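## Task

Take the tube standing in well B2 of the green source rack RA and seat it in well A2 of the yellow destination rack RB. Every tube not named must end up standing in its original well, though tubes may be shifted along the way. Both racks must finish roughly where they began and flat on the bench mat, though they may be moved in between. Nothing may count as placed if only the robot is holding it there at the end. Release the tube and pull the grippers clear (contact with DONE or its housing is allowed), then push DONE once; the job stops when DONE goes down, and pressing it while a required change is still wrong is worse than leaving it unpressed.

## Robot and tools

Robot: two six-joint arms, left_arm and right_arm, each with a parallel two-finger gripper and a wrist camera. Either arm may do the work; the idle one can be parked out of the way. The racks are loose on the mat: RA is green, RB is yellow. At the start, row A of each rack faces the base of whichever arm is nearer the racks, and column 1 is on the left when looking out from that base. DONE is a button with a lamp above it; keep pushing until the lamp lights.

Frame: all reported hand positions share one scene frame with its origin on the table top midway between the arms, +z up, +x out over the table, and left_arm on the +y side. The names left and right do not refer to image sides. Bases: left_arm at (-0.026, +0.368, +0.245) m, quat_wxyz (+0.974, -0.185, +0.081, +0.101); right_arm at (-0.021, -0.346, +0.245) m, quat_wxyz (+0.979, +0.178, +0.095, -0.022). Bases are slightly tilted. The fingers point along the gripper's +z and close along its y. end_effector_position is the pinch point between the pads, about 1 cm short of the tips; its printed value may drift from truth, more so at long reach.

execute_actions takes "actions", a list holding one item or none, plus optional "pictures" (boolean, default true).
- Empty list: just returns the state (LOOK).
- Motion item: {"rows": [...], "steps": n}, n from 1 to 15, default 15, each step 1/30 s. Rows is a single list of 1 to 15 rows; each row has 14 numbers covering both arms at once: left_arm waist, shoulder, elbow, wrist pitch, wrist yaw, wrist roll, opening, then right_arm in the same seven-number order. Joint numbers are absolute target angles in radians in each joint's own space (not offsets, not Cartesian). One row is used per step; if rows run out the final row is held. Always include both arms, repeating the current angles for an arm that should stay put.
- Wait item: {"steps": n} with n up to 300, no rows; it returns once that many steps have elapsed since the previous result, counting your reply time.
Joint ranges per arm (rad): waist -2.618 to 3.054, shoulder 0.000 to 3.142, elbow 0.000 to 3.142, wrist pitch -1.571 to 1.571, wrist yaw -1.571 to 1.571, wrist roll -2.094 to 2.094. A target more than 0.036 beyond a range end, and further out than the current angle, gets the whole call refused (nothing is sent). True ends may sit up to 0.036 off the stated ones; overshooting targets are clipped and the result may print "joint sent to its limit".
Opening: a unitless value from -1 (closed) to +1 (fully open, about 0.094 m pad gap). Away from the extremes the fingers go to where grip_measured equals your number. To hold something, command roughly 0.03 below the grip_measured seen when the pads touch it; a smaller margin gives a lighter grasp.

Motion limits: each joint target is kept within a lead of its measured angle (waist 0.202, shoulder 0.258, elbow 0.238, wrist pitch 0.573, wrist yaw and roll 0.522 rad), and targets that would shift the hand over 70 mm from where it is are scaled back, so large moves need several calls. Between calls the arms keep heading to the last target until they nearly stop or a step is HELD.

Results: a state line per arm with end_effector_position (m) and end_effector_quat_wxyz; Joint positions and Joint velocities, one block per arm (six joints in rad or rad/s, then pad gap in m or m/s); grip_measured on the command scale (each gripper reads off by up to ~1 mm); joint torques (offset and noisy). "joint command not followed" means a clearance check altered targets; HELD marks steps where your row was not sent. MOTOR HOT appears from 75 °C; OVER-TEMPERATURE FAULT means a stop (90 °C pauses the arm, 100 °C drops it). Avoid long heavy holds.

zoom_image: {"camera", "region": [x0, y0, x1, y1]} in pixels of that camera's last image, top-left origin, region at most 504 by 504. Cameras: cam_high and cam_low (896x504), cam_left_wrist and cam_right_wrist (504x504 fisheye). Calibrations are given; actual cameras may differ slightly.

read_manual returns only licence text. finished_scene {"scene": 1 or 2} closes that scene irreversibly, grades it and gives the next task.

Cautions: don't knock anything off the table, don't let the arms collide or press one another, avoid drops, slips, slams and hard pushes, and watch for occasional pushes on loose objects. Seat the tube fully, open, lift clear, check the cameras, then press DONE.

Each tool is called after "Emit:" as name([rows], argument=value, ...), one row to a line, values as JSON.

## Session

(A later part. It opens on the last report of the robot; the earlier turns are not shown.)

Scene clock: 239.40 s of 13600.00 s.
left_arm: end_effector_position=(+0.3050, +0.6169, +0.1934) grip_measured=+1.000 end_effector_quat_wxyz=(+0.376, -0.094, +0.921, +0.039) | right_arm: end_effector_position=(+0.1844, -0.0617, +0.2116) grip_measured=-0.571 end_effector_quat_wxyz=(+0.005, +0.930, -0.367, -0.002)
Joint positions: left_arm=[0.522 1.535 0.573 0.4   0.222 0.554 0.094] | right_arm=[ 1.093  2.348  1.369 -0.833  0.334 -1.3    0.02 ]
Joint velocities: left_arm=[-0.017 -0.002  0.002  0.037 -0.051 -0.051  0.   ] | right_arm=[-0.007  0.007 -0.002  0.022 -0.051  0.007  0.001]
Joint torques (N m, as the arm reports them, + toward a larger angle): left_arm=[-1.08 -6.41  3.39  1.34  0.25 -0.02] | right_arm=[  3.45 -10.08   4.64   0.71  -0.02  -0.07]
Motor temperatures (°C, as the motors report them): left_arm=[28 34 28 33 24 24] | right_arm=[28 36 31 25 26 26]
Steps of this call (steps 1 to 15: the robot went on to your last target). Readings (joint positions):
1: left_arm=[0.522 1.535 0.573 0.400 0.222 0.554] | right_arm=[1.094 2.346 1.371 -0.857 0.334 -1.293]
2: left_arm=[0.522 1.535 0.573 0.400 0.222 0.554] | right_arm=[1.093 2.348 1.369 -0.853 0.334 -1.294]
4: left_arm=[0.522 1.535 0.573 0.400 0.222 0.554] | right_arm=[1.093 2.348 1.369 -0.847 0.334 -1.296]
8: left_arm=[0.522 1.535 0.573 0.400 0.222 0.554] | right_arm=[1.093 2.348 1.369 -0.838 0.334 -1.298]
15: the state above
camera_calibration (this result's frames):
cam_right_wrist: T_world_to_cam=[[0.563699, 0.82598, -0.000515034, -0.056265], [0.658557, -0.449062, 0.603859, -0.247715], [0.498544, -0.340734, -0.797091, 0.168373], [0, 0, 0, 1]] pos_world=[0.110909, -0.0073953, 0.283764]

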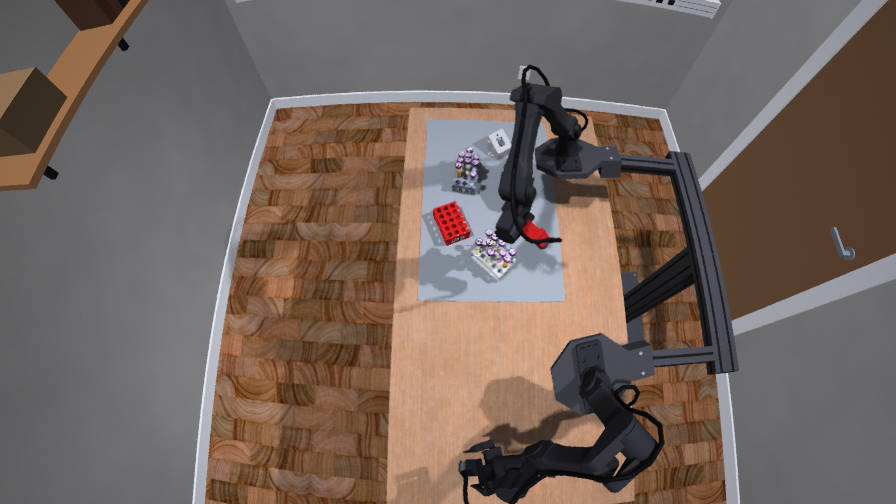

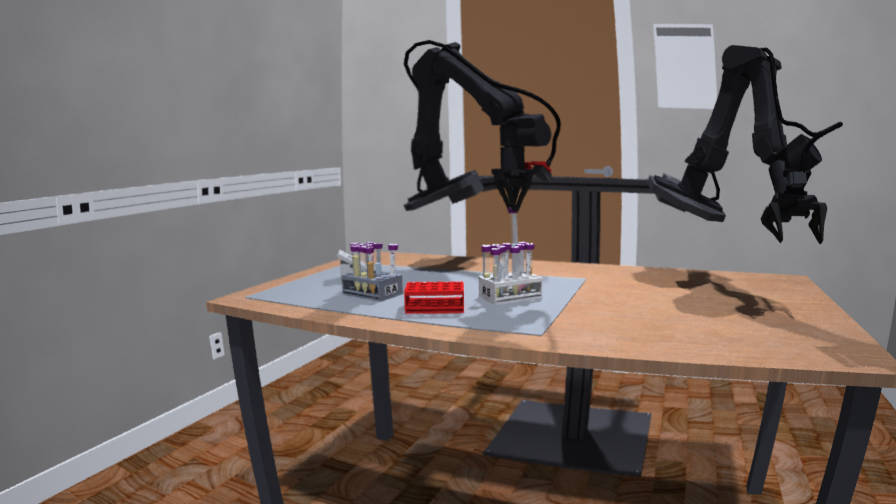

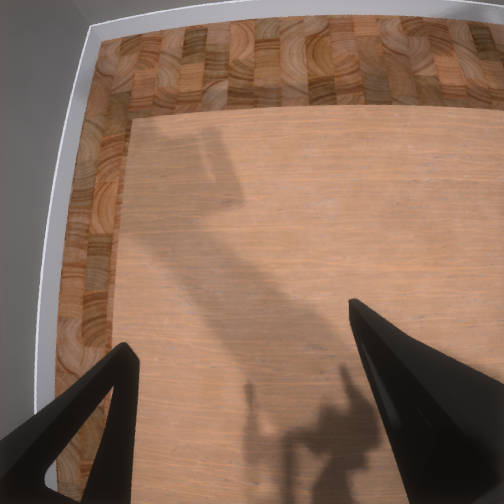

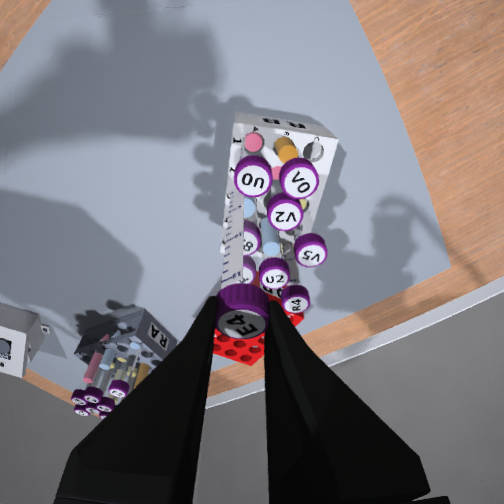

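Emit:
execute_actions([
  {"rows":[[0.522,1.535,0.573,0.4,0.222,0.554,1,1.09,2.36,1.35,-0.812,0.346,-1.31,-0.601],[0.522,1.535,0.573,0.4,0.222,0.554,1,1.086,2.368,1.342,-0.80,0.349,-1.314,-0.601],[0.522,1.535,0.573,0.4,0.222,0.554,1,1.085,2.368,1.344,-0.789,0.352,-1.318,-0.601],[0.522,1.535,0.573,0.4,0.222,0.554,1,1.086,2.367,1.341,-0.778,0.354,-1.322,-0.601],[0.522,1.535,0.573,0.4,0.222,0.554,1,1.086,2.369,1.336,-0.767,0.356,-1.326,-0.601],[0.522,1.535,0.573,0.4,0.222,0.554,1,1.086,2.371,1.33,-0.756,0.359,-1.33,-0.601],[0.522,1.535,0.573,0.4,0.222,0.554,1,1.085,2.373,1.325,-0.745,0.361,-1.334,-0.601],[0.522,1.535,0.573,0.4,0.222,0.554,1,1.085,2.375,1.319,-0.734,0.363,-1.338,-0.601],[0.522,1.535,0.573,0.4,0.222,0.554,1,1.084,2.377,1.314,-0.723,0.366,-1.342,-0.601],[0.522,1.535,0.573,0.4,0.222,0.554,1,1.084,2.379,1.308,-0.712,0.368,-1.346,-0.601],[0.522,1.535,0.573,0.4,0.222,0.554,1,1.083,2.381,1.303,-0.701,0.37,-1.35,-0.601],[0.522,1.535,0.573,0.4,0.222,0.554,1,1.083,2.383,1.297,-0.69,0.372,-1.353,-0.601],[0.522,1.535,0.573,0.4,0.222,0.554,1,1.082,2.385,1.292,-0.681,0.374,-1.356,-0.601],[0.522,1.535,0.573,0.4,0.222,0.554,1,1.082,2.386,1.287,-0.679,0.375,-1.356,-0.601],[0.522,1.535,0.573,0.4,0.222,0.554,1,1.082,2.387,1.284,-0.679,0.375,-1.356,-0.601]],"steps":15},
], pictures=false)

Emit:
execute_actions([
  {"steps":15},
])

Emit:
zoom_image(camera="cam_right_wrist", region=[190,110,340,300])

Scene clock: 270.17 s of 13600.00 s.
left_arm: end_effector_position=(+0.3050, +0.6169, +0.1934) grip_measured=+1.000 end_effector_quat_wxyz=(+0.376, -0.094, +0.921, +0.039) | right_arm: end_effector_position=(+0.1837, -0.0629, +0.1882) grip_measured=-0.571 end_effector_quat_wxyz=(-0.003, +0.935, -0.354, +0.014)
Joint positions: left_arm=[0.522 1.535 0.573 0.4   0.222 0.554 0.094] | right_arm=[ 1.085  2.375  1.303 -0.717  0.366 -1.341  0.02 ]
Joint velocities: left_arm=[ 0.012 -0.017 -0.007  0.051 -0.066  0.051  0.   ] | right_arm=[-0.002  0.037 -0.129  0.168  0.051 -0.022  0.   ]
Joint torques (N m, as the arm reports them, + toward a larger angle): left_arm=[-1.08 -6.43  3.38  1.35  0.23 -0.01] | right_arm=[ 3.33 -9.61  4.08  0.73  0.03 -0.06]
Motor temperatures (°C, as the motors report them): left_arm=[28 34 28 33 24 24] | right_arm=[28 36 29 25 26 26]
Steps of this call (steps 1 to 15: the robot went on to your last target; steps 16 to 90: nothing new was sent; then 27.27 s passed at rest; steps 91 to 105: all 15 steps of this action). Readings (joint positions):
91: left_arm=[0.522 1.535 0.573 0.400 0.222 0.554] | right_arm=[1.093 2.348 1.369 -0.831 0.335 -1.300]
92: left_arm=[0.522 1.535 0.573 0.400 0.222 0.554] | right_arm=[1.093 2.348 1.366 -0.827 0.338 -1.302]
94: left_arm=[0.522 1.535 0.573 0.400 0.222 0.554] | right_arm=[1.092 2.349 1.360 -0.815 0.342 -1.306]
98: left_arm=[0.522 1.535 0.573 0.400 0.222 0.554] | right_arm=[1.088 2.359 1.342 -0.781 0.351 -1.318]
105: the state above

Scene clock: 270.67 s of 13600.00 s.
left_arm: end_effector_position=(+0.3050, +0.6169, +0.1934) grip_measured=+1.000 end_effector_quat_wxyz=(+0.376, -0.094, +0.921, +0.039) | right_arm: end_effector_position=(+0.1851, -0.0607, +0.1853) grip_measured=-0.571 end_effector_quat_wxyz=(-0.009, +0.935, -0.353, +0.018)
Joint positions: left_arm=[0.522 1.535 0.573 0.4   0.222 0.554 0.094] | right_arm=[ 1.085  2.38   1.295 -0.69   0.372 -1.35   0.02 ]
Joint velocities: left_arm=[-0.012  0.002 -0.012  0.022 -0.037  0.081  0.   ] | right_arm=[-0.032 -0.002 -0.002 -0.066  0.081  0.007  0.   ]
Joint torques (N m, as the arm reports them, + toward a larger angle): left_arm=[-1.04 -6.43  3.39  1.34  0.24 -0.02] | right_arm=[ 3.27 -9.74  4.16  0.75  0.01 -0.07]
Motor temperatures (°C, as the motors report them): left_arm=[28 34 28 33 24 24] | right_arm=[28 36 29 25 26 26]
Steps of this call (steps 1 to 15: the robot went on to your last target). Readings (joint positions):
1: left_arm=[0.522 1.535 0.573 0.400 0.222 0.554] | right_arm=[1.085 2.377 1.299 -0.712 0.367 -1.343]
2: left_arm=[0.522 1.535 0.573 0.400 0.222 0.554] | right_arm=[1.085 2.378 1.297 -0.708 0.368 -1.344]
4: left_arm=[0.522 1.535 0.573 0.400 0.222 0.554] | right_arm=[1.085 2.380 1.295 -0.703 0.369 -1.346]
8: left_arm=[0.522 1.535 0.573 0.400 0.222 0.554] | right_arm=[1.085 2.380 1.295 -0.694 0.371 -1.348]
15: the state above
camera_calibration (this result's frames):
cam_right_wrist: T_world_to_cam=[[0.537493, 0.842564, 0.0344441, -0.0580556], [0.64287, -0.435853, 0.62988, -0.23297], [0.545727, -0.316414, -0.775928, 0.136163], [0, 0, 0, 1]] pos_world=[0.106666, -0.0095414, 0.254396]

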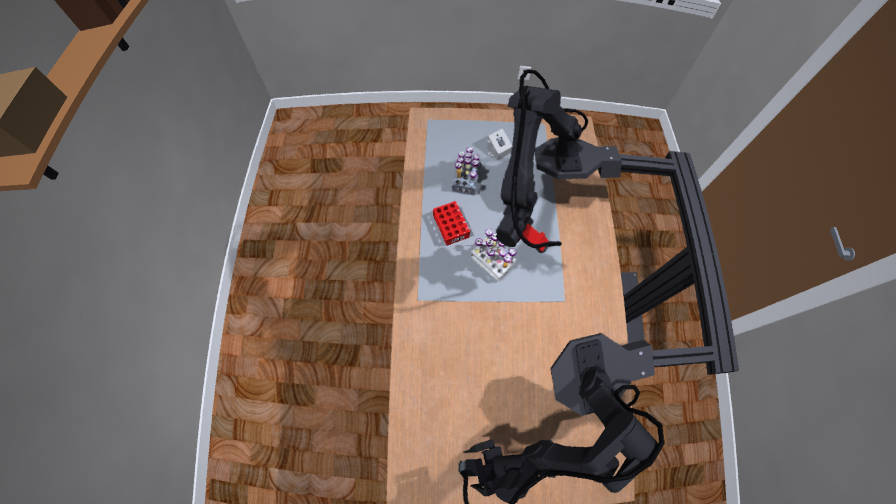

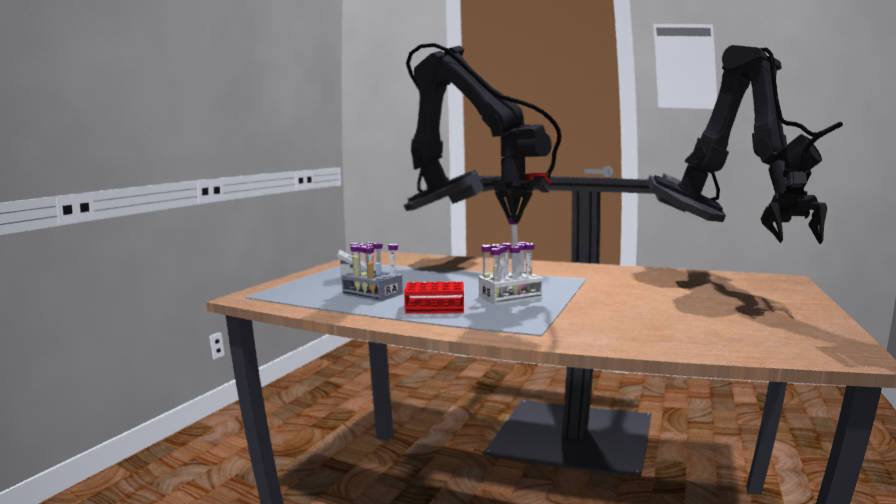

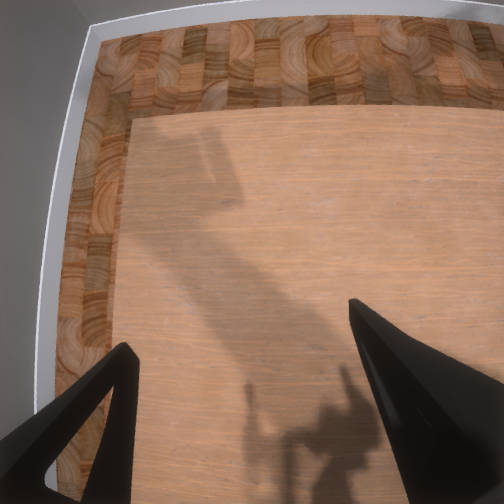

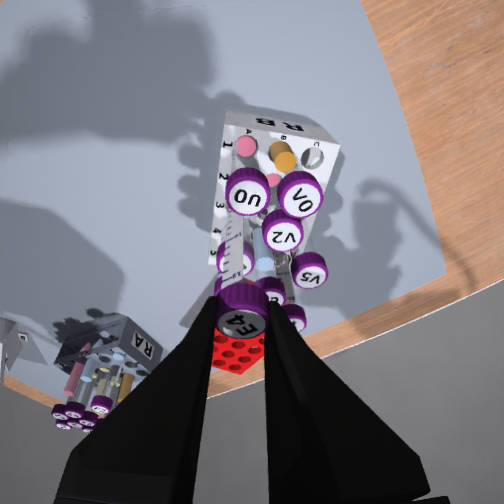

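Region (190, 110, 340, 300) of cam_right_wrist's 504x504 image, scaled by 2.653, with more detail than that image has; it fills the left 398 columns of this view, and the rest is white.

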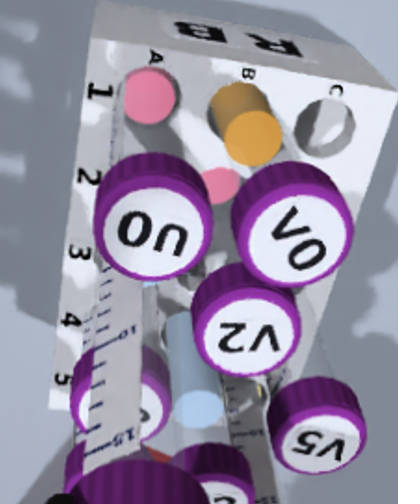

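Emit:
execute_actions(actions=[])

Scene clock: 284.50 s of 13600.00 s.
left_arm: end_effector_position=(+0.3050, +0.6169, +0.1934) grip_measured=+1.000 end_effector_quat_wxyz=(+0.376, -0.094, +0.921, +0.039) | right_arm: end_effector_position=(+0.1851, -0.0606, +0.1853) grip_measured=-0.571 end_effector_quat_wxyz=(-0.009, +0.935, -0.353, +0.018)
Joint positions: left_arm=[0.522 1.535 0.573 0.4   0.222 0.554 0.094] | right_arm=[ 1.085  2.38   1.295 -0.689  0.372 -1.35   0.02 ]
Joint velocities: left_arm=[-0.002 -0.002 -0.002  0.051 -0.051  0.007  0.   ] | right_arm=[-0.007  0.012 -0.007  0.007  0.022 -0.081  0.001]
Joint torques (N m, as the arm reports them, + toward a larger angle): left_arm=[-1.11 -6.42  3.38  1.34  0.23 -0.02] | right_arm=[ 3.19 -9.74  4.1   0.77  0.03 -0.07]
Motor temperatures (°C, as the motors report them): left_arm=[28 34 28 33 24 24] | right_arm=[28 36 29 25 26 26]
Steps of this call (steps 1 to 15: the robot went on to your last target; steps 16 to 90: nothing new was sent; then 10.83 s passed at rest). Readings (joint positions):
1: left_arm=[0.522 1.535 0.573 0.400 0.222 0.554] | right_arm=[1.085 2.380 1.295 -0.690 0.372 -1.350]
2: left_arm=[0.522 1.535 0.573 0.400 0.222 0.554] | right_arm=[1.085 2.380 1.295 -0.690 0.372 -1.350]
4: left_arm=[0.522 1.535 0.573 0.400 0.222 0.554] | right_arm=[1.085 2.380 1.295 -0.690 0.372 -1.350]
8: left_arm=[0.522 1.535 0.573 0.400 0.222 0.554] | right_arm=[1.085 2.380 1.295 -0.689 0.372 -1.350]
90: the state above
All arms were judged still, so your last target was given up. Only a new action makes them travel on or press farther. Fingers that are still opening or closing keep moving.
camera_calibration (this result's frames):
cam_right_wrist: T_world_to_cam=[[0.537374, 0.842611, 0.0351492, -0.0583412], [0.642711, -0.436161, 0.62983, -0.232939], [0.546033, -0.315864, -0.775937, 0.136148], [0, 0, 0, 1]] pos_world=[0.106722, -0.00943589, 0.254405]

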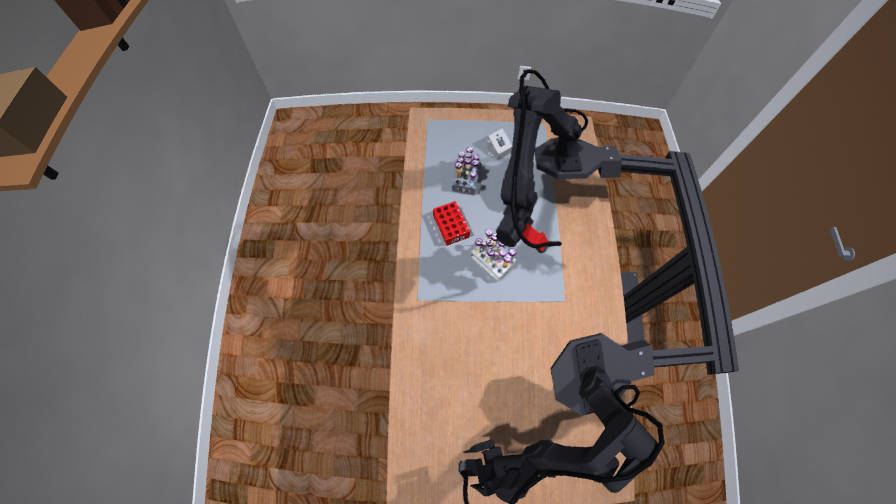

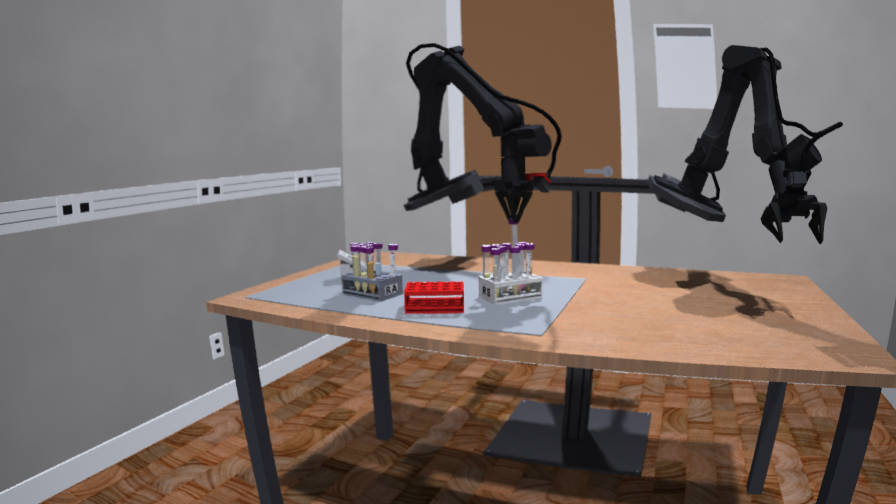

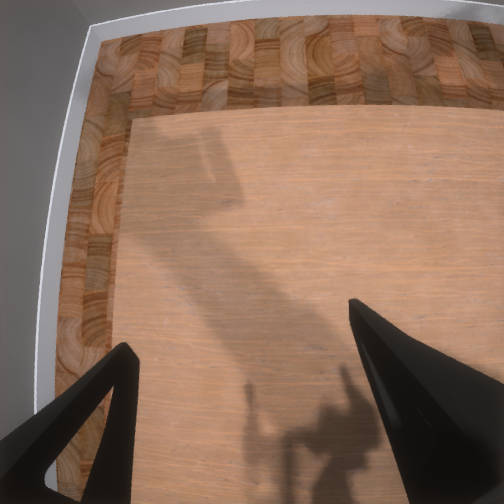

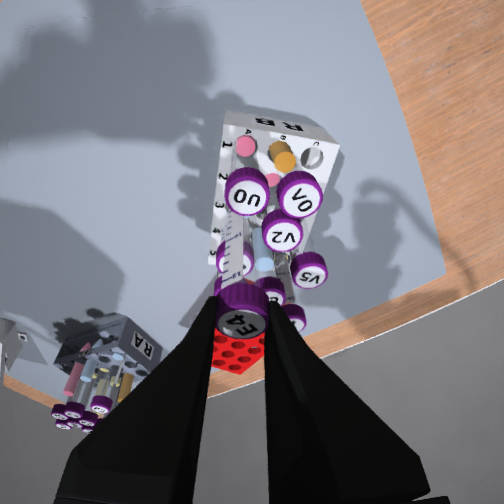

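Emit:
execute_actions([
  {"rows":[[0.522,1.535,0.573,0.4,0.222,0.554,1,1.078,2.398,1.278,-0.66,0.374,-1.362,-0.601],[0.522,1.535,0.573,0.4,0.222,0.554,1,1.078,2.400,1.278,-0.658,0.374,-1.362,-0.601],[0.522,1.535,0.573,0.4,0.222,0.554,1,1.078,2.402,1.279,-0.655,0.374,-1.363,-0.601],[0.522,1.535,0.573,0.4,0.222,0.554,1,1.076,2.406,1.278,-0.648,0.374,-1.365,-0.601],[0.522,1.535,0.573,0.4,0.222,0.554,1,1.074,2.411,1.277,-0.641,0.374,-1.367,-0.601],[0.522,1.535,0.573,0.4,0.222,0.554,1,1.072,2.416,1.275,-0.634,0.374,-1.369,-0.601],[0.522,1.535,0.573,0.4,0.222,0.554,1,1.070,2.421,1.273,-0.627,0.374,-1.371,-0.601],[0.522,1.535,0.573,0.4,0.222,0.554,1,1.068,2.426,1.272,-0.620,0.374,-1.373,-0.601],[0.522,1.535,0.573,0.4,0.222,0.554,1,1.066,2.431,1.270,-0.613,0.374,-1.375,-0.601],[0.522,1.535,0.573,0.4,0.222,0.554,1,1.064,2.436,1.268,-0.606,0.374,-1.378,-0.601],[0.522,1.535,0.573,0.4,0.222,0.554,1,1.062,2.441,1.266,-0.599,0.374,-1.380,-0.601],[0.522,1.535,0.573,0.4,0.222,0.554,1,1.059,2.446,1.2645,-0.592,0.374,-1.383,-0.601]],"steps":15},
])

Scene clock: 292.93 s of 13600.00 s.
left_arm: end_effector_position=(+0.3050, +0.6169, +0.1934) grip_measured=+1.000 end_effector_quat_wxyz=(+0.376, -0.094, +0.921, +0.039) | right_arm: end_effector_position=(+0.1837, -0.0619, +0.1591) grip_measured=-0.571 end_effector_quat_wxyz=(-0.003, +0.936, -0.352, +0.015)
Joint positions: left_arm=[0.522 1.535 0.573 0.4   0.222 0.554 0.094] | right_arm=[ 1.06   2.439  1.276 -0.616  0.372 -1.372  0.02 ]
Joint velocities: left_arm=[-0.002 -0.002  0.002 -0.022 -0.037 -0.051  0.   ] | right_arm=[-0.022  0.071 -0.071  0.11  -0.022 -0.066 -0.   ]
Joint torques (N m, as the arm reports them, + toward a larger angle): left_arm=[-1.04 -6.46  3.39  1.34  0.24 -0.02] | right_arm=[  3.54 -10.27   3.99   0.8    0.01  -0.07]
Motor temperatures (°C, as the motors report them): left_arm=[28 34 28 33 24 24] | right_arm=[28 36 29 25 26 26]
Steps of this call (steps 1 to 90: nothing new was sent; then 4.93 s passed at rest; steps 91 to 105: all 15 steps of this action). Readings (joint positions):
91: left_arm=[0.522 1.535 0.573 0.400 0.222 0.554] | right_arm=[1.085 2.380 1.295 -0.687 0.372 -1.351]
92: left_arm=[0.522 1.535 0.573 0.400 0.222 0.554] | right_arm=[1.085 2.381 1.295 -0.684 0.372 -1.352]
94: left_arm=[0.522 1.535 0.573 0.400 0.222 0.554] | right_arm=[1.085 2.385 1.295 -0.675 0.372 -1.354]
98: left_arm=[0.522 1.535 0.573 0.400 0.222 0.554] | right_arm=[1.077 2.404 1.294 -0.653 0.372 -1.360]
105: the state above
camera_calibration (this result's frames):
cam_right_wrist: T_world_to_cam=[[0.536624, 0.84354, 0.0217807, -0.0531694], [0.64984, -0.42959, 0.627025, -0.21658], [0.538278, -0.322323, -0.778695, 0.11768], [0, 0, 0, 1]] pos_world=[0.105929, -0.010259, 0.228596]

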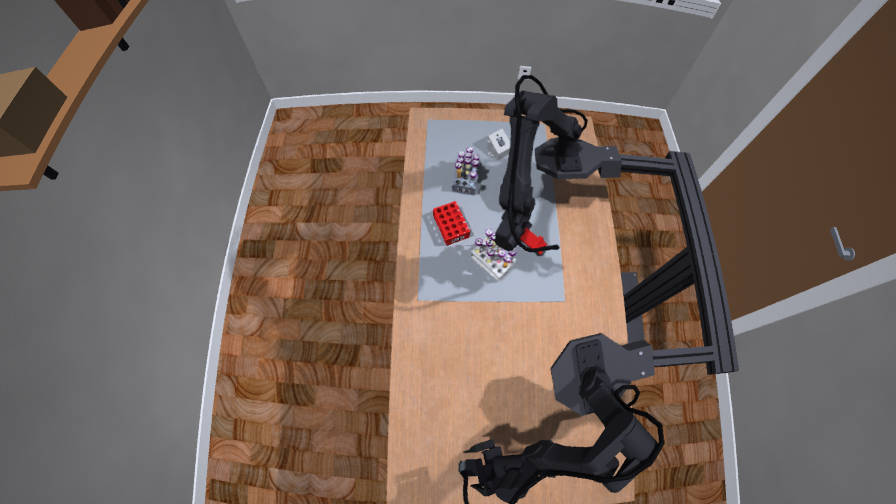

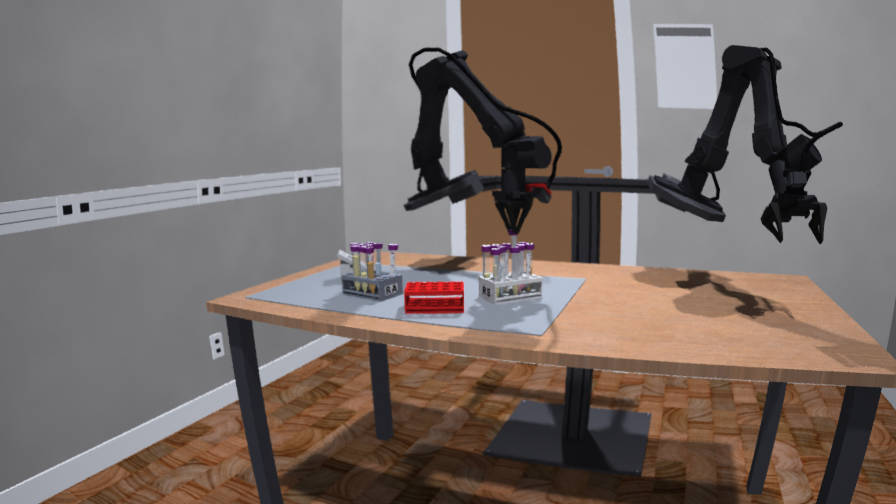

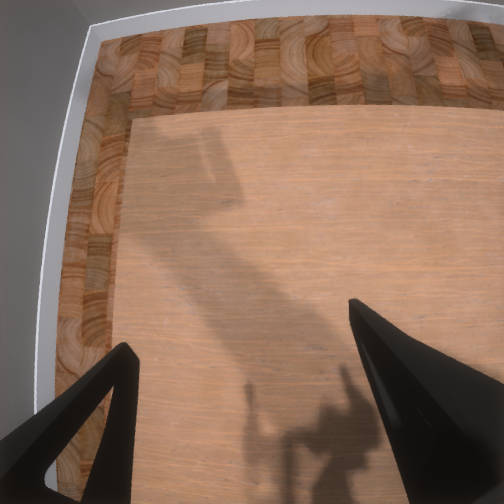

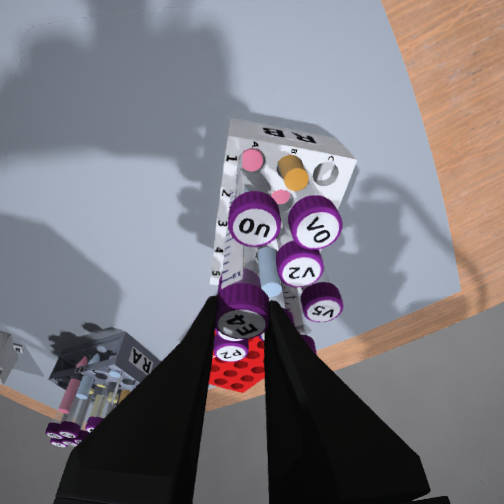

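Emit:
execute_actions(actions=[])

Emit:
zoom_image(camera="cam_right_wrist", region=[170, 110, 390, 400])

Emit:
zoom_image(camera="cam_low", region=[465, 200, 555, 310])

Scene clock: 295.20 s of 13600.00 s.
left_arm: end_effector_position=(+0.3050, +0.6169, +0.1934) grip_measured=+1.000 end_effector_quat_wxyz=(+0.376, -0.094, +0.921, +0.039) | right_arm: end_effector_position=(+0.1848, -0.0599, +0.1582) grip_measured=-0.571 end_effector_quat_wxyz=(-0.008, +0.936, -0.352, +0.015)
Joint positions: left_arm=[0.522 1.535 0.573 0.4   0.222 0.554 0.094] | right_arm=[ 1.059  2.441  1.274 -0.602  0.372 -1.377  0.02 ]
Joint velocities: left_arm=[-0.002 -0.017  0.022 -0.007  0.022  0.007  0.   ] | right_arm=[-0.007  0.007  0.002  0.022 -0.007 -0.037 -0.   ]
Joint torques (N m, as the arm reports them, + toward a larger angle): left_arm=[-1.01 -6.43  3.38  1.34  0.25  0.  ] | right_arm=[  3.53 -10.14   3.9    0.77   0.02  -0.07]
Motor temperatures (°C, as the motors report them): left_arm=[28 34 28 33 24 24] | right_arm=[28 36 29 25 26 26]
Steps of this call (steps 1 to 30: the robot went on to your last target; steps 31 to 68: nothing new was sent). Readings (joint positions):
1: left_arm=[0.522 1.535 0.573 0.400 0.222 0.554] | right_arm=[1.060 2.440 1.275 -0.615 0.372 -1.374]
2: left_arm=[0.522 1.535 0.573 0.400 0.222 0.554] | right_arm=[1.059 2.441 1.274 -0.613 0.372 -1.374]
4: left_arm=[0.522 1.535 0.573 0.400 0.222 0.554] | right_arm=[1.059 2.441 1.274 -0.610 0.372 -1.376]
8: left_arm=[0.522 1.535 0.573 0.400 0.222 0.554] | right_arm=[1.059 2.441 1.274 -0.605 0.372 -1.376]
68: the state above
All arms were judged still, so your last target was given up. Only a new action makes them travel on or press farther. Fingers that are still opening or closing keep moving.
camera_calibration (this result's frames):
cam_right_wrist: T_world_to_cam=[[0.535953, 0.843663, 0.0314255, -0.0568525], [0.647169, -0.43446, 0.626431, -0.215497], [0.54215, -0.3154, -0.778843, 0.116735], [0, 0, 0, 1]] pos_world=[0.106645, -0.00884217, 0.227699]

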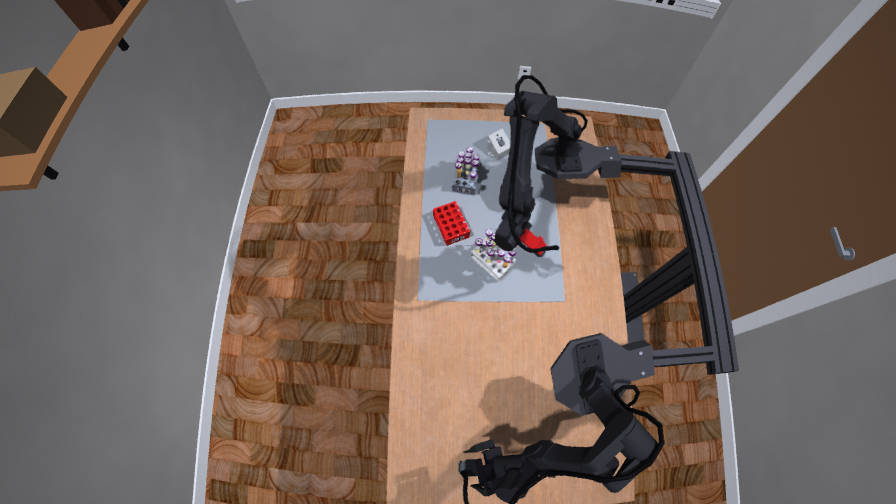

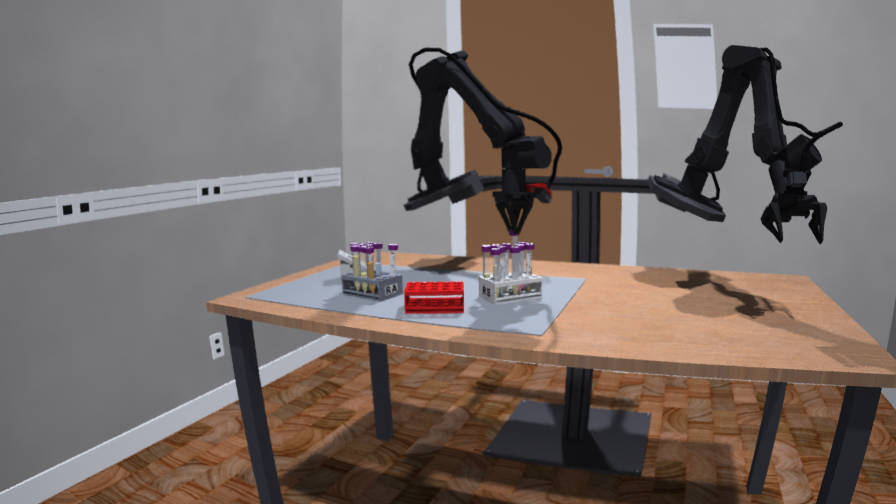

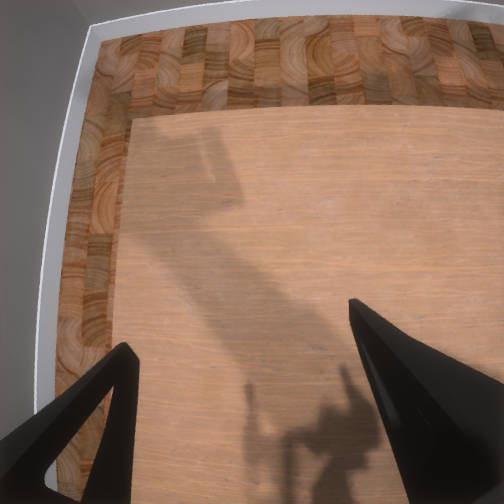

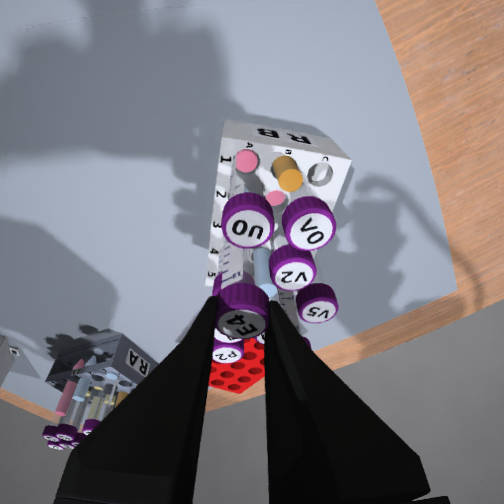

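Region (170, 110, 390, 400) of cam_right_wrist's 504x504 image, scaled by 1.738, with more detail than that image has; it fills the left 382 columns of this view, and the rest is white.

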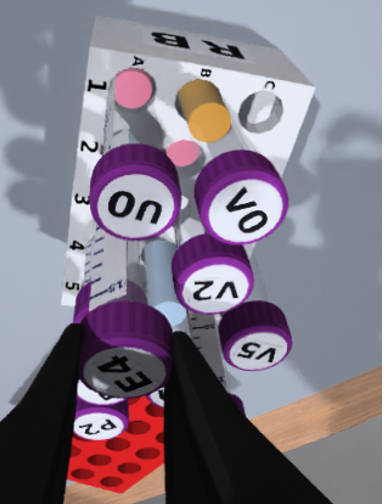

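Region (465, 200, 555, 310) of cam_low's 896x504 image, scaled by 4.582, with more detail than that image has; it fills the left 412 columns of this view, and the rest is white.

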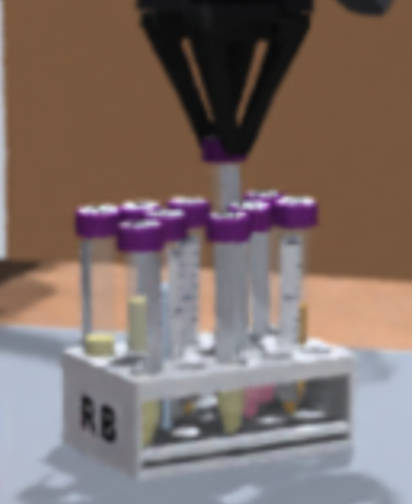

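Emit:
execute_actions([
  {"rows":[[0.522,1.535,0.573,0.4,0.222,0.554,1,1.048,2.458,1.254,-0.572,0.374,-1.388,-0.601],[0.522,1.535,0.573,0.4,0.222,0.554,1,1.048,2.460,1.254,-0.572,0.374,-1.388,-0.601],[0.522,1.535,0.573,0.4,0.222,0.554,1,1.049,2.461,1.255,-0.569,0.374,-1.389,-0.601],[0.522,1.535,0.573,0.4,0.222,0.554,1,1.049,2.464,1.255,-0.563,0.374,-1.390,-0.601],[0.522,1.535,0.573,0.4,0.222,0.554,1,1.047,2.467,1.254,-0.557,0.374,-1.392,-0.601],[0.522,1.535,0.573,0.4,0.222,0.554,1,1.046,2.470,1.253,-0.551,0.374,-1.393,-0.601],[0.522,1.535,0.573,0.4,0.222,0.554,1,1.044,2.474,1.252,-0.545,0.374,-1.395,-0.601],[0.522,1.535,0.573,0.4,0.222,0.554,1,1.043,2.477,1.251,-0.539,0.374,-1.396,-0.601],[0.522,1.535,0.573,0.4,0.222,0.554,1,1.041,2.480,1.249,-0.534,0.374,-1.398,-0.601],[0.522,1.535,0.573,0.4,0.222,0.554,1,1.040,2.483,1.248,-0.530,0.374,-1.399,-0.601]],"steps":15},
], pictures=false)

Emit:
execute_actions([
  {"steps":10},
])

Emit:
zoom_image(camera="cam_right_wrist", region=[150, 150, 390, 420])

Scene clock: 303.73 s of 13600.00 s.
left_arm: end_effector_position=(+0.3050, +0.6169, +0.1934) grip_measured=+1.000 end_effector_quat_wxyz=(+0.376, -0.094, +0.921, +0.039) | right_arm: end_effector_position=(+0.1841, -0.0614, +0.1418) grip_measured=-0.571 end_effector_quat_wxyz=(-0.006, +0.935, -0.353, +0.013)
Joint positions: left_arm=[0.522 1.535 0.573 0.4   0.222 0.554 0.094] | right_arm=[ 1.042  2.476  1.26  -0.549  0.372 -1.391  0.02 ]
Joint velocities: left_arm=[-0.002  0.007 -0.007  0.037  0.037  0.007  0.   ] | right_arm=[ 0.002 -0.012  0.017  0.007  0.037  0.007 -0.   ]
Joint torques (N m, as the arm reports them, + toward a larger angle): left_arm=[-1.11 -6.47  3.42  1.34  0.26 -0.01] | right_arm=[  3.48 -10.     3.55   0.79   0.    -0.07]
Motor temperatures (°C, as the motors report them): left_arm=[28 34 28 33 24 24] | right_arm=[28 36 29 25 26 26]
Steps of this call (steps 1 to 90: nothing new was sent; then 5.03 s passed at rest; steps 91 to 105: all 15 steps of this action). Readings (joint positions):
91: left_arm=[0.522 1.535 0.573 0.400 0.222 0.554] | right_arm=[1.059 2.441 1.274 -0.599 0.372 -1.378]
92: left_arm=[0.522 1.535 0.573 0.400 0.222 0.554] | right_arm=[1.058 2.441 1.272 -0.595 0.372 -1.379]
94: left_arm=[0.522 1.535 0.573 0.400 0.222 0.554] | right_arm=[1.054 2.444 1.270 -0.590 0.372 -1.380]
98: left_arm=[0.522 1.535 0.573 0.400 0.222 0.554] | right_arm=[1.048 2.459 1.266 -0.574 0.372 -1.385]
105: the state above

Scene clock: 304.07 s of 13600.00 s.
left_arm: end_effector_position=(+0.3050, +0.6169, +0.1934) grip_measured=+1.000 end_effector_quat_wxyz=(+0.376, -0.094, +0.921, +0.039) | right_arm: end_effector_position=(+0.1843, -0.0609, +0.1418) grip_measured=-0.571 end_effector_quat_wxyz=(-0.007, +0.936, -0.353, +0.014)
Joint positions: left_arm=[0.522 1.535 0.573 0.4   0.222 0.554 0.094] | right_arm=[ 1.042  2.476  1.26  -0.547  0.372 -1.393  0.02 ]
Joint velocities: left_arm=[-0.002  0.007  0.012  0.007 -0.022 -0.11   0.   ] | right_arm=[ 0.012  0.007 -0.022 -0.037  0.022  0.051 -0.   ]
Joint torques (N m, as the arm reports them, + toward a larger angle): left_arm=[-1.08 -6.46  3.37  1.35  0.25 -0.03] | right_arm=[  3.4  -10.05   3.56   0.83   0.    -0.08]
Motor temperatures (°C, as the motors report them): left_arm=[28 34 28 33 24 24] | right_arm=[28 36 29 25 26 26]
Steps of this call (steps 1 to 10: the robot went on to your last target). Readings (joint positions):
1: left_arm=[0.522 1.535 0.573 0.400 0.222 0.554] | right_arm=[1.042 2.476 1.260 -0.548 0.372 -1.392]
2: left_arm=[0.522 1.535 0.573 0.400 0.222 0.554] | right_arm=[1.042 2.476 1.260 -0.547 0.372 -1.392]
4: left_arm=[0.522 1.535 0.573 0.400 0.222 0.554] | right_arm=[1.042 2.476 1.260 -0.547 0.372 -1.392]
8: left_arm=[0.522 1.535 0.573 0.400 0.222 0.554] | right_arm=[1.042 2.476 1.260 -0.547 0.372 -1.393]
10: the state above
camera_calibration (this result's frames):
cam_right_wrist: T_world_to_cam=[[0.537899, 0.842485, 0.0297282, -0.0554222], [0.648581, -0.43611, 0.623819, -0.20542], [0.538523, -0.316271, -0.781003, 0.104818], [0, 0, 0, 1]] pos_world=[0.106597, -0.00974276, 0.211656]

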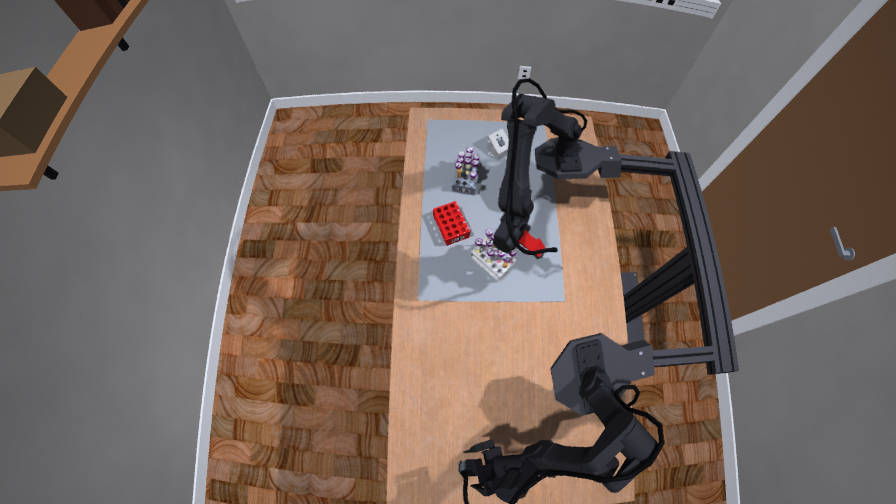

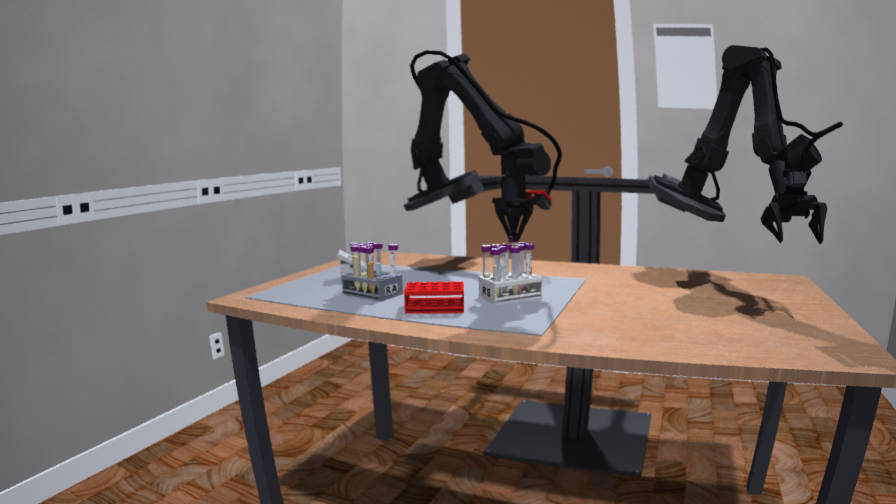

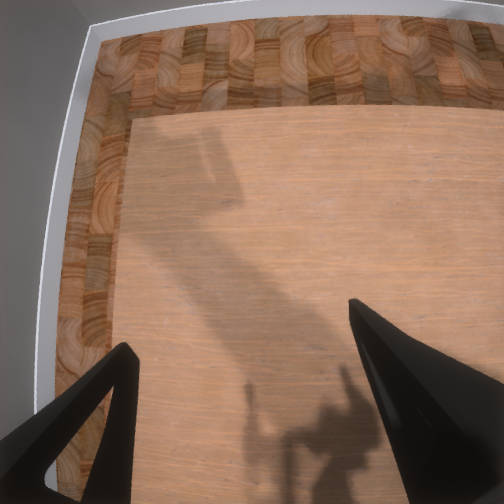

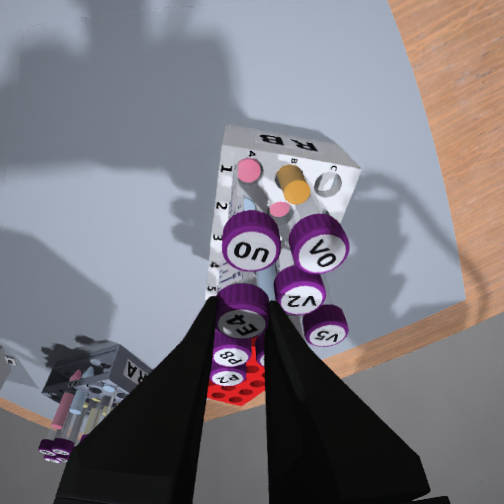

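Region (150, 150, 390, 420) of cam_right_wrist's 504x504 image, scaled by 1.867, with more detail than that image has.

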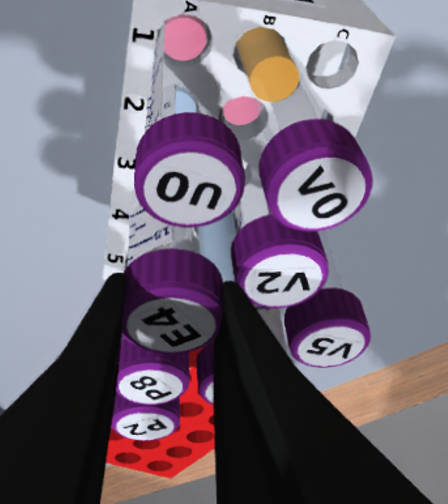

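Emit:
execute_actions([
  {"rows":[[0.522,1.535,0.573,0.4,0.222,0.554,1,1.033,2.492,1.242,-0.518,0.374,-1.402,-0.601],[0.522,1.535,0.573,0.4,0.222,0.554,1,1.033,2.493,1.242,-0.516,0.374,-1.402,-0.601],[0.522,1.535,0.573,0.4,0.222,0.554,1,1.034,2.494,1.243,-0.514,0.374,-1.403,-0.601],[0.522,1.535,0.573,0.4,0.222,0.554,1,1.034,2.496,1.243,-0.510,0.374,-1.404,-0.601],[0.522,1.535,0.573,0.4,0.222,0.554,1,1.033,2.499,1.242,-0.506,0.374,-1.405,-0.601],[0.522,1.535,0.573,0.4,0.222,0.554,1,1.032,2.501,1.242,-0.502,0.374,-1.406,-0.601],[0.522,1.535,0.573,0.4,0.222,0.554,1,1.031,2.503,1.241,-0.498,0.374,-1.407,-0.601]],"steps":15},
])

Emit:
zoom_image(camera="cam_right_wrist", region=[150, 150, 390, 420])

Scene clock: 311.20 s of 13600.00 s.
left_arm: end_effector_position=(+0.3050, +0.6169, +0.1934) grip_measured=+1.000 end_effector_quat_wxyz=(+0.376, -0.094, +0.921, +0.039) | right_arm: end_effector_position=(+0.1850, -0.0610, +0.1374) grip_measured=-0.571 end_effector_quat_wxyz=(-0.007, +0.936, -0.353, +0.012)
Joint positions: left_arm=[0.522 1.535 0.573 0.4   0.222 0.554 0.094] | right_arm=[ 1.035  2.486  1.26  -0.534  0.371 -1.401  0.02 ]
Joint velocities: left_arm=[ 0.002  0.012  0.002 -0.022  0.051  0.066  0.   ] | right_arm=[-0.002 -0.022 -0.002  0.007 -0.051 -0.037 -0.   ]
Joint torques (N m, as the arm reports them, + toward a larger angle): left_arm=[-1.09 -6.44  3.34  1.35  0.24 -0.03] | right_arm=[ 3.27 -9.27  2.98  1.04  0.01 -0.05]
Motor temperatures (°C, as the motors report them): left_arm=[28 34 28 33 24 24] | right_arm=[28 37 29 25 26 26]
Steps of this call (steps 1 to 15: the robot went on to your last target; steps 16 to 90: nothing new was sent; then 3.63 s passed at rest; steps 91 to 105: all 15 steps of this action). Readings (joint positions):
91: left_arm=[0.522 1.535 0.573 0.400 0.222 0.554] | right_arm=[1.041 2.476 1.260 -0.547 0.372 -1.394]
92: left_arm=[0.522 1.535 0.573 0.400 0.222 0.554] | right_arm=[1.041 2.476 1.260 -0.546 0.372 -1.394]
94: left_arm=[0.522 1.535 0.573 0.400 0.222 0.554] | right_arm=[1.038 2.476 1.260 -0.545 0.372 -1.395]
98: left_arm=[0.522 1.535 0.573 0.400 0.222 0.554] | right_arm=[1.035 2.486 1.260 -0.535 0.372 -1.398]
105: the state above
camera_calibration (this result's frames):
cam_right_wrist: T_world_to_cam=[[0.537391, 0.842835, 0.0289913, -0.0554021], [0.650401, -0.436088, 0.621938, -0.203208], [0.536833, -0.315368, -0.78253, 0.101627], [0, 0, 0, 1]] pos_world=[0.107383, -0.00987209, 0.207515]

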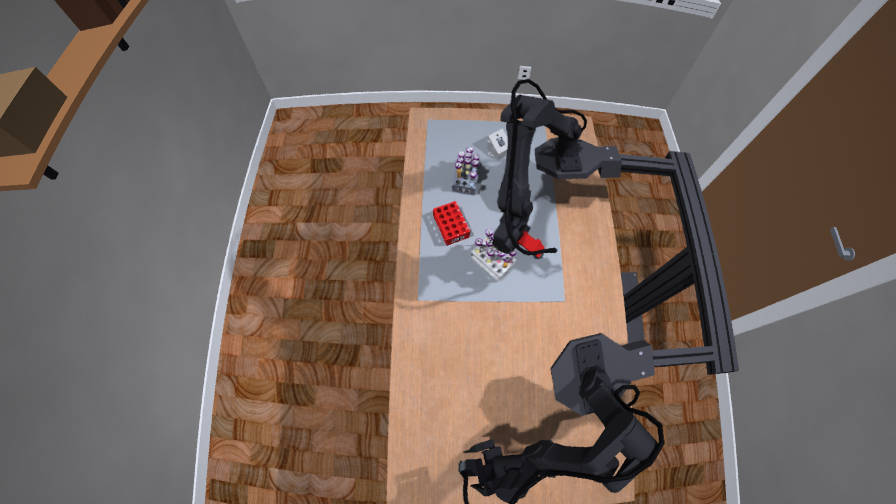

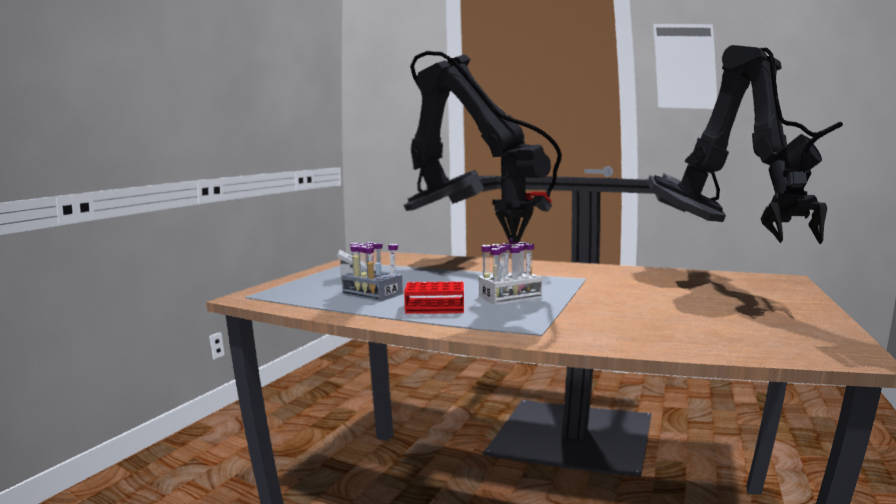

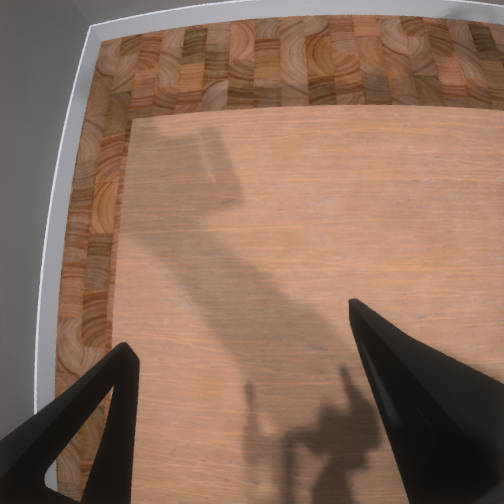

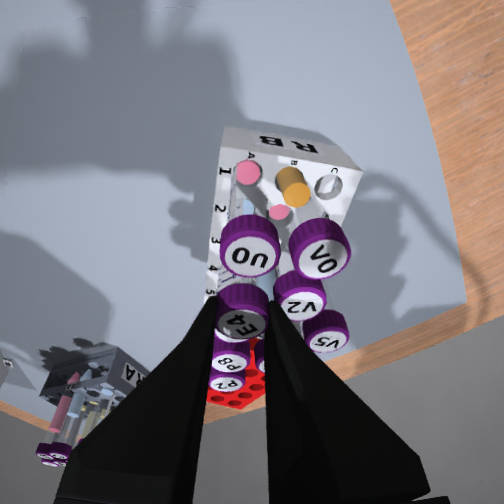

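Region (150, 150, 390, 420) of cam_right_wrist's 504x504 image, scaled by 1.867, with more detail than that image has.

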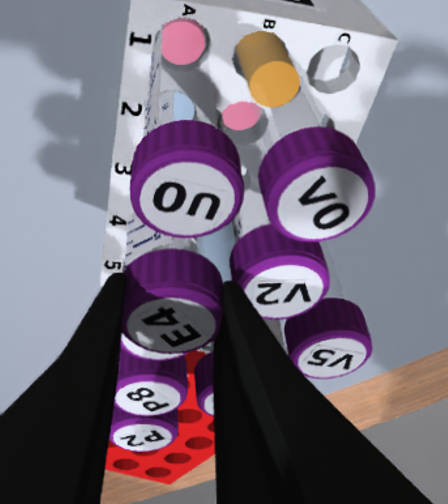

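Emit:
zoom_image(camera="cam_low", region=[475, 220, 550, 305])

Region (475, 220, 550, 305) of cam_low's 896x504 image, scaled by 5.929, with more detail than that image has; it fills the left 445 columns of this view, and the rest is white.

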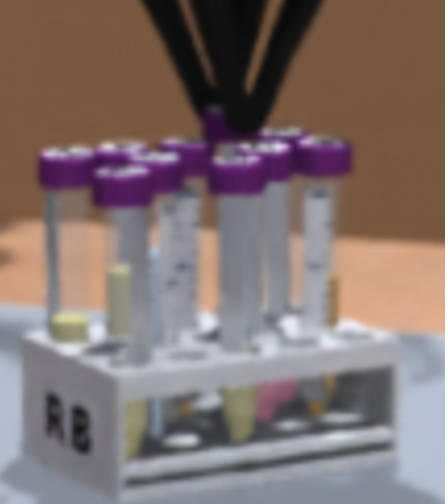

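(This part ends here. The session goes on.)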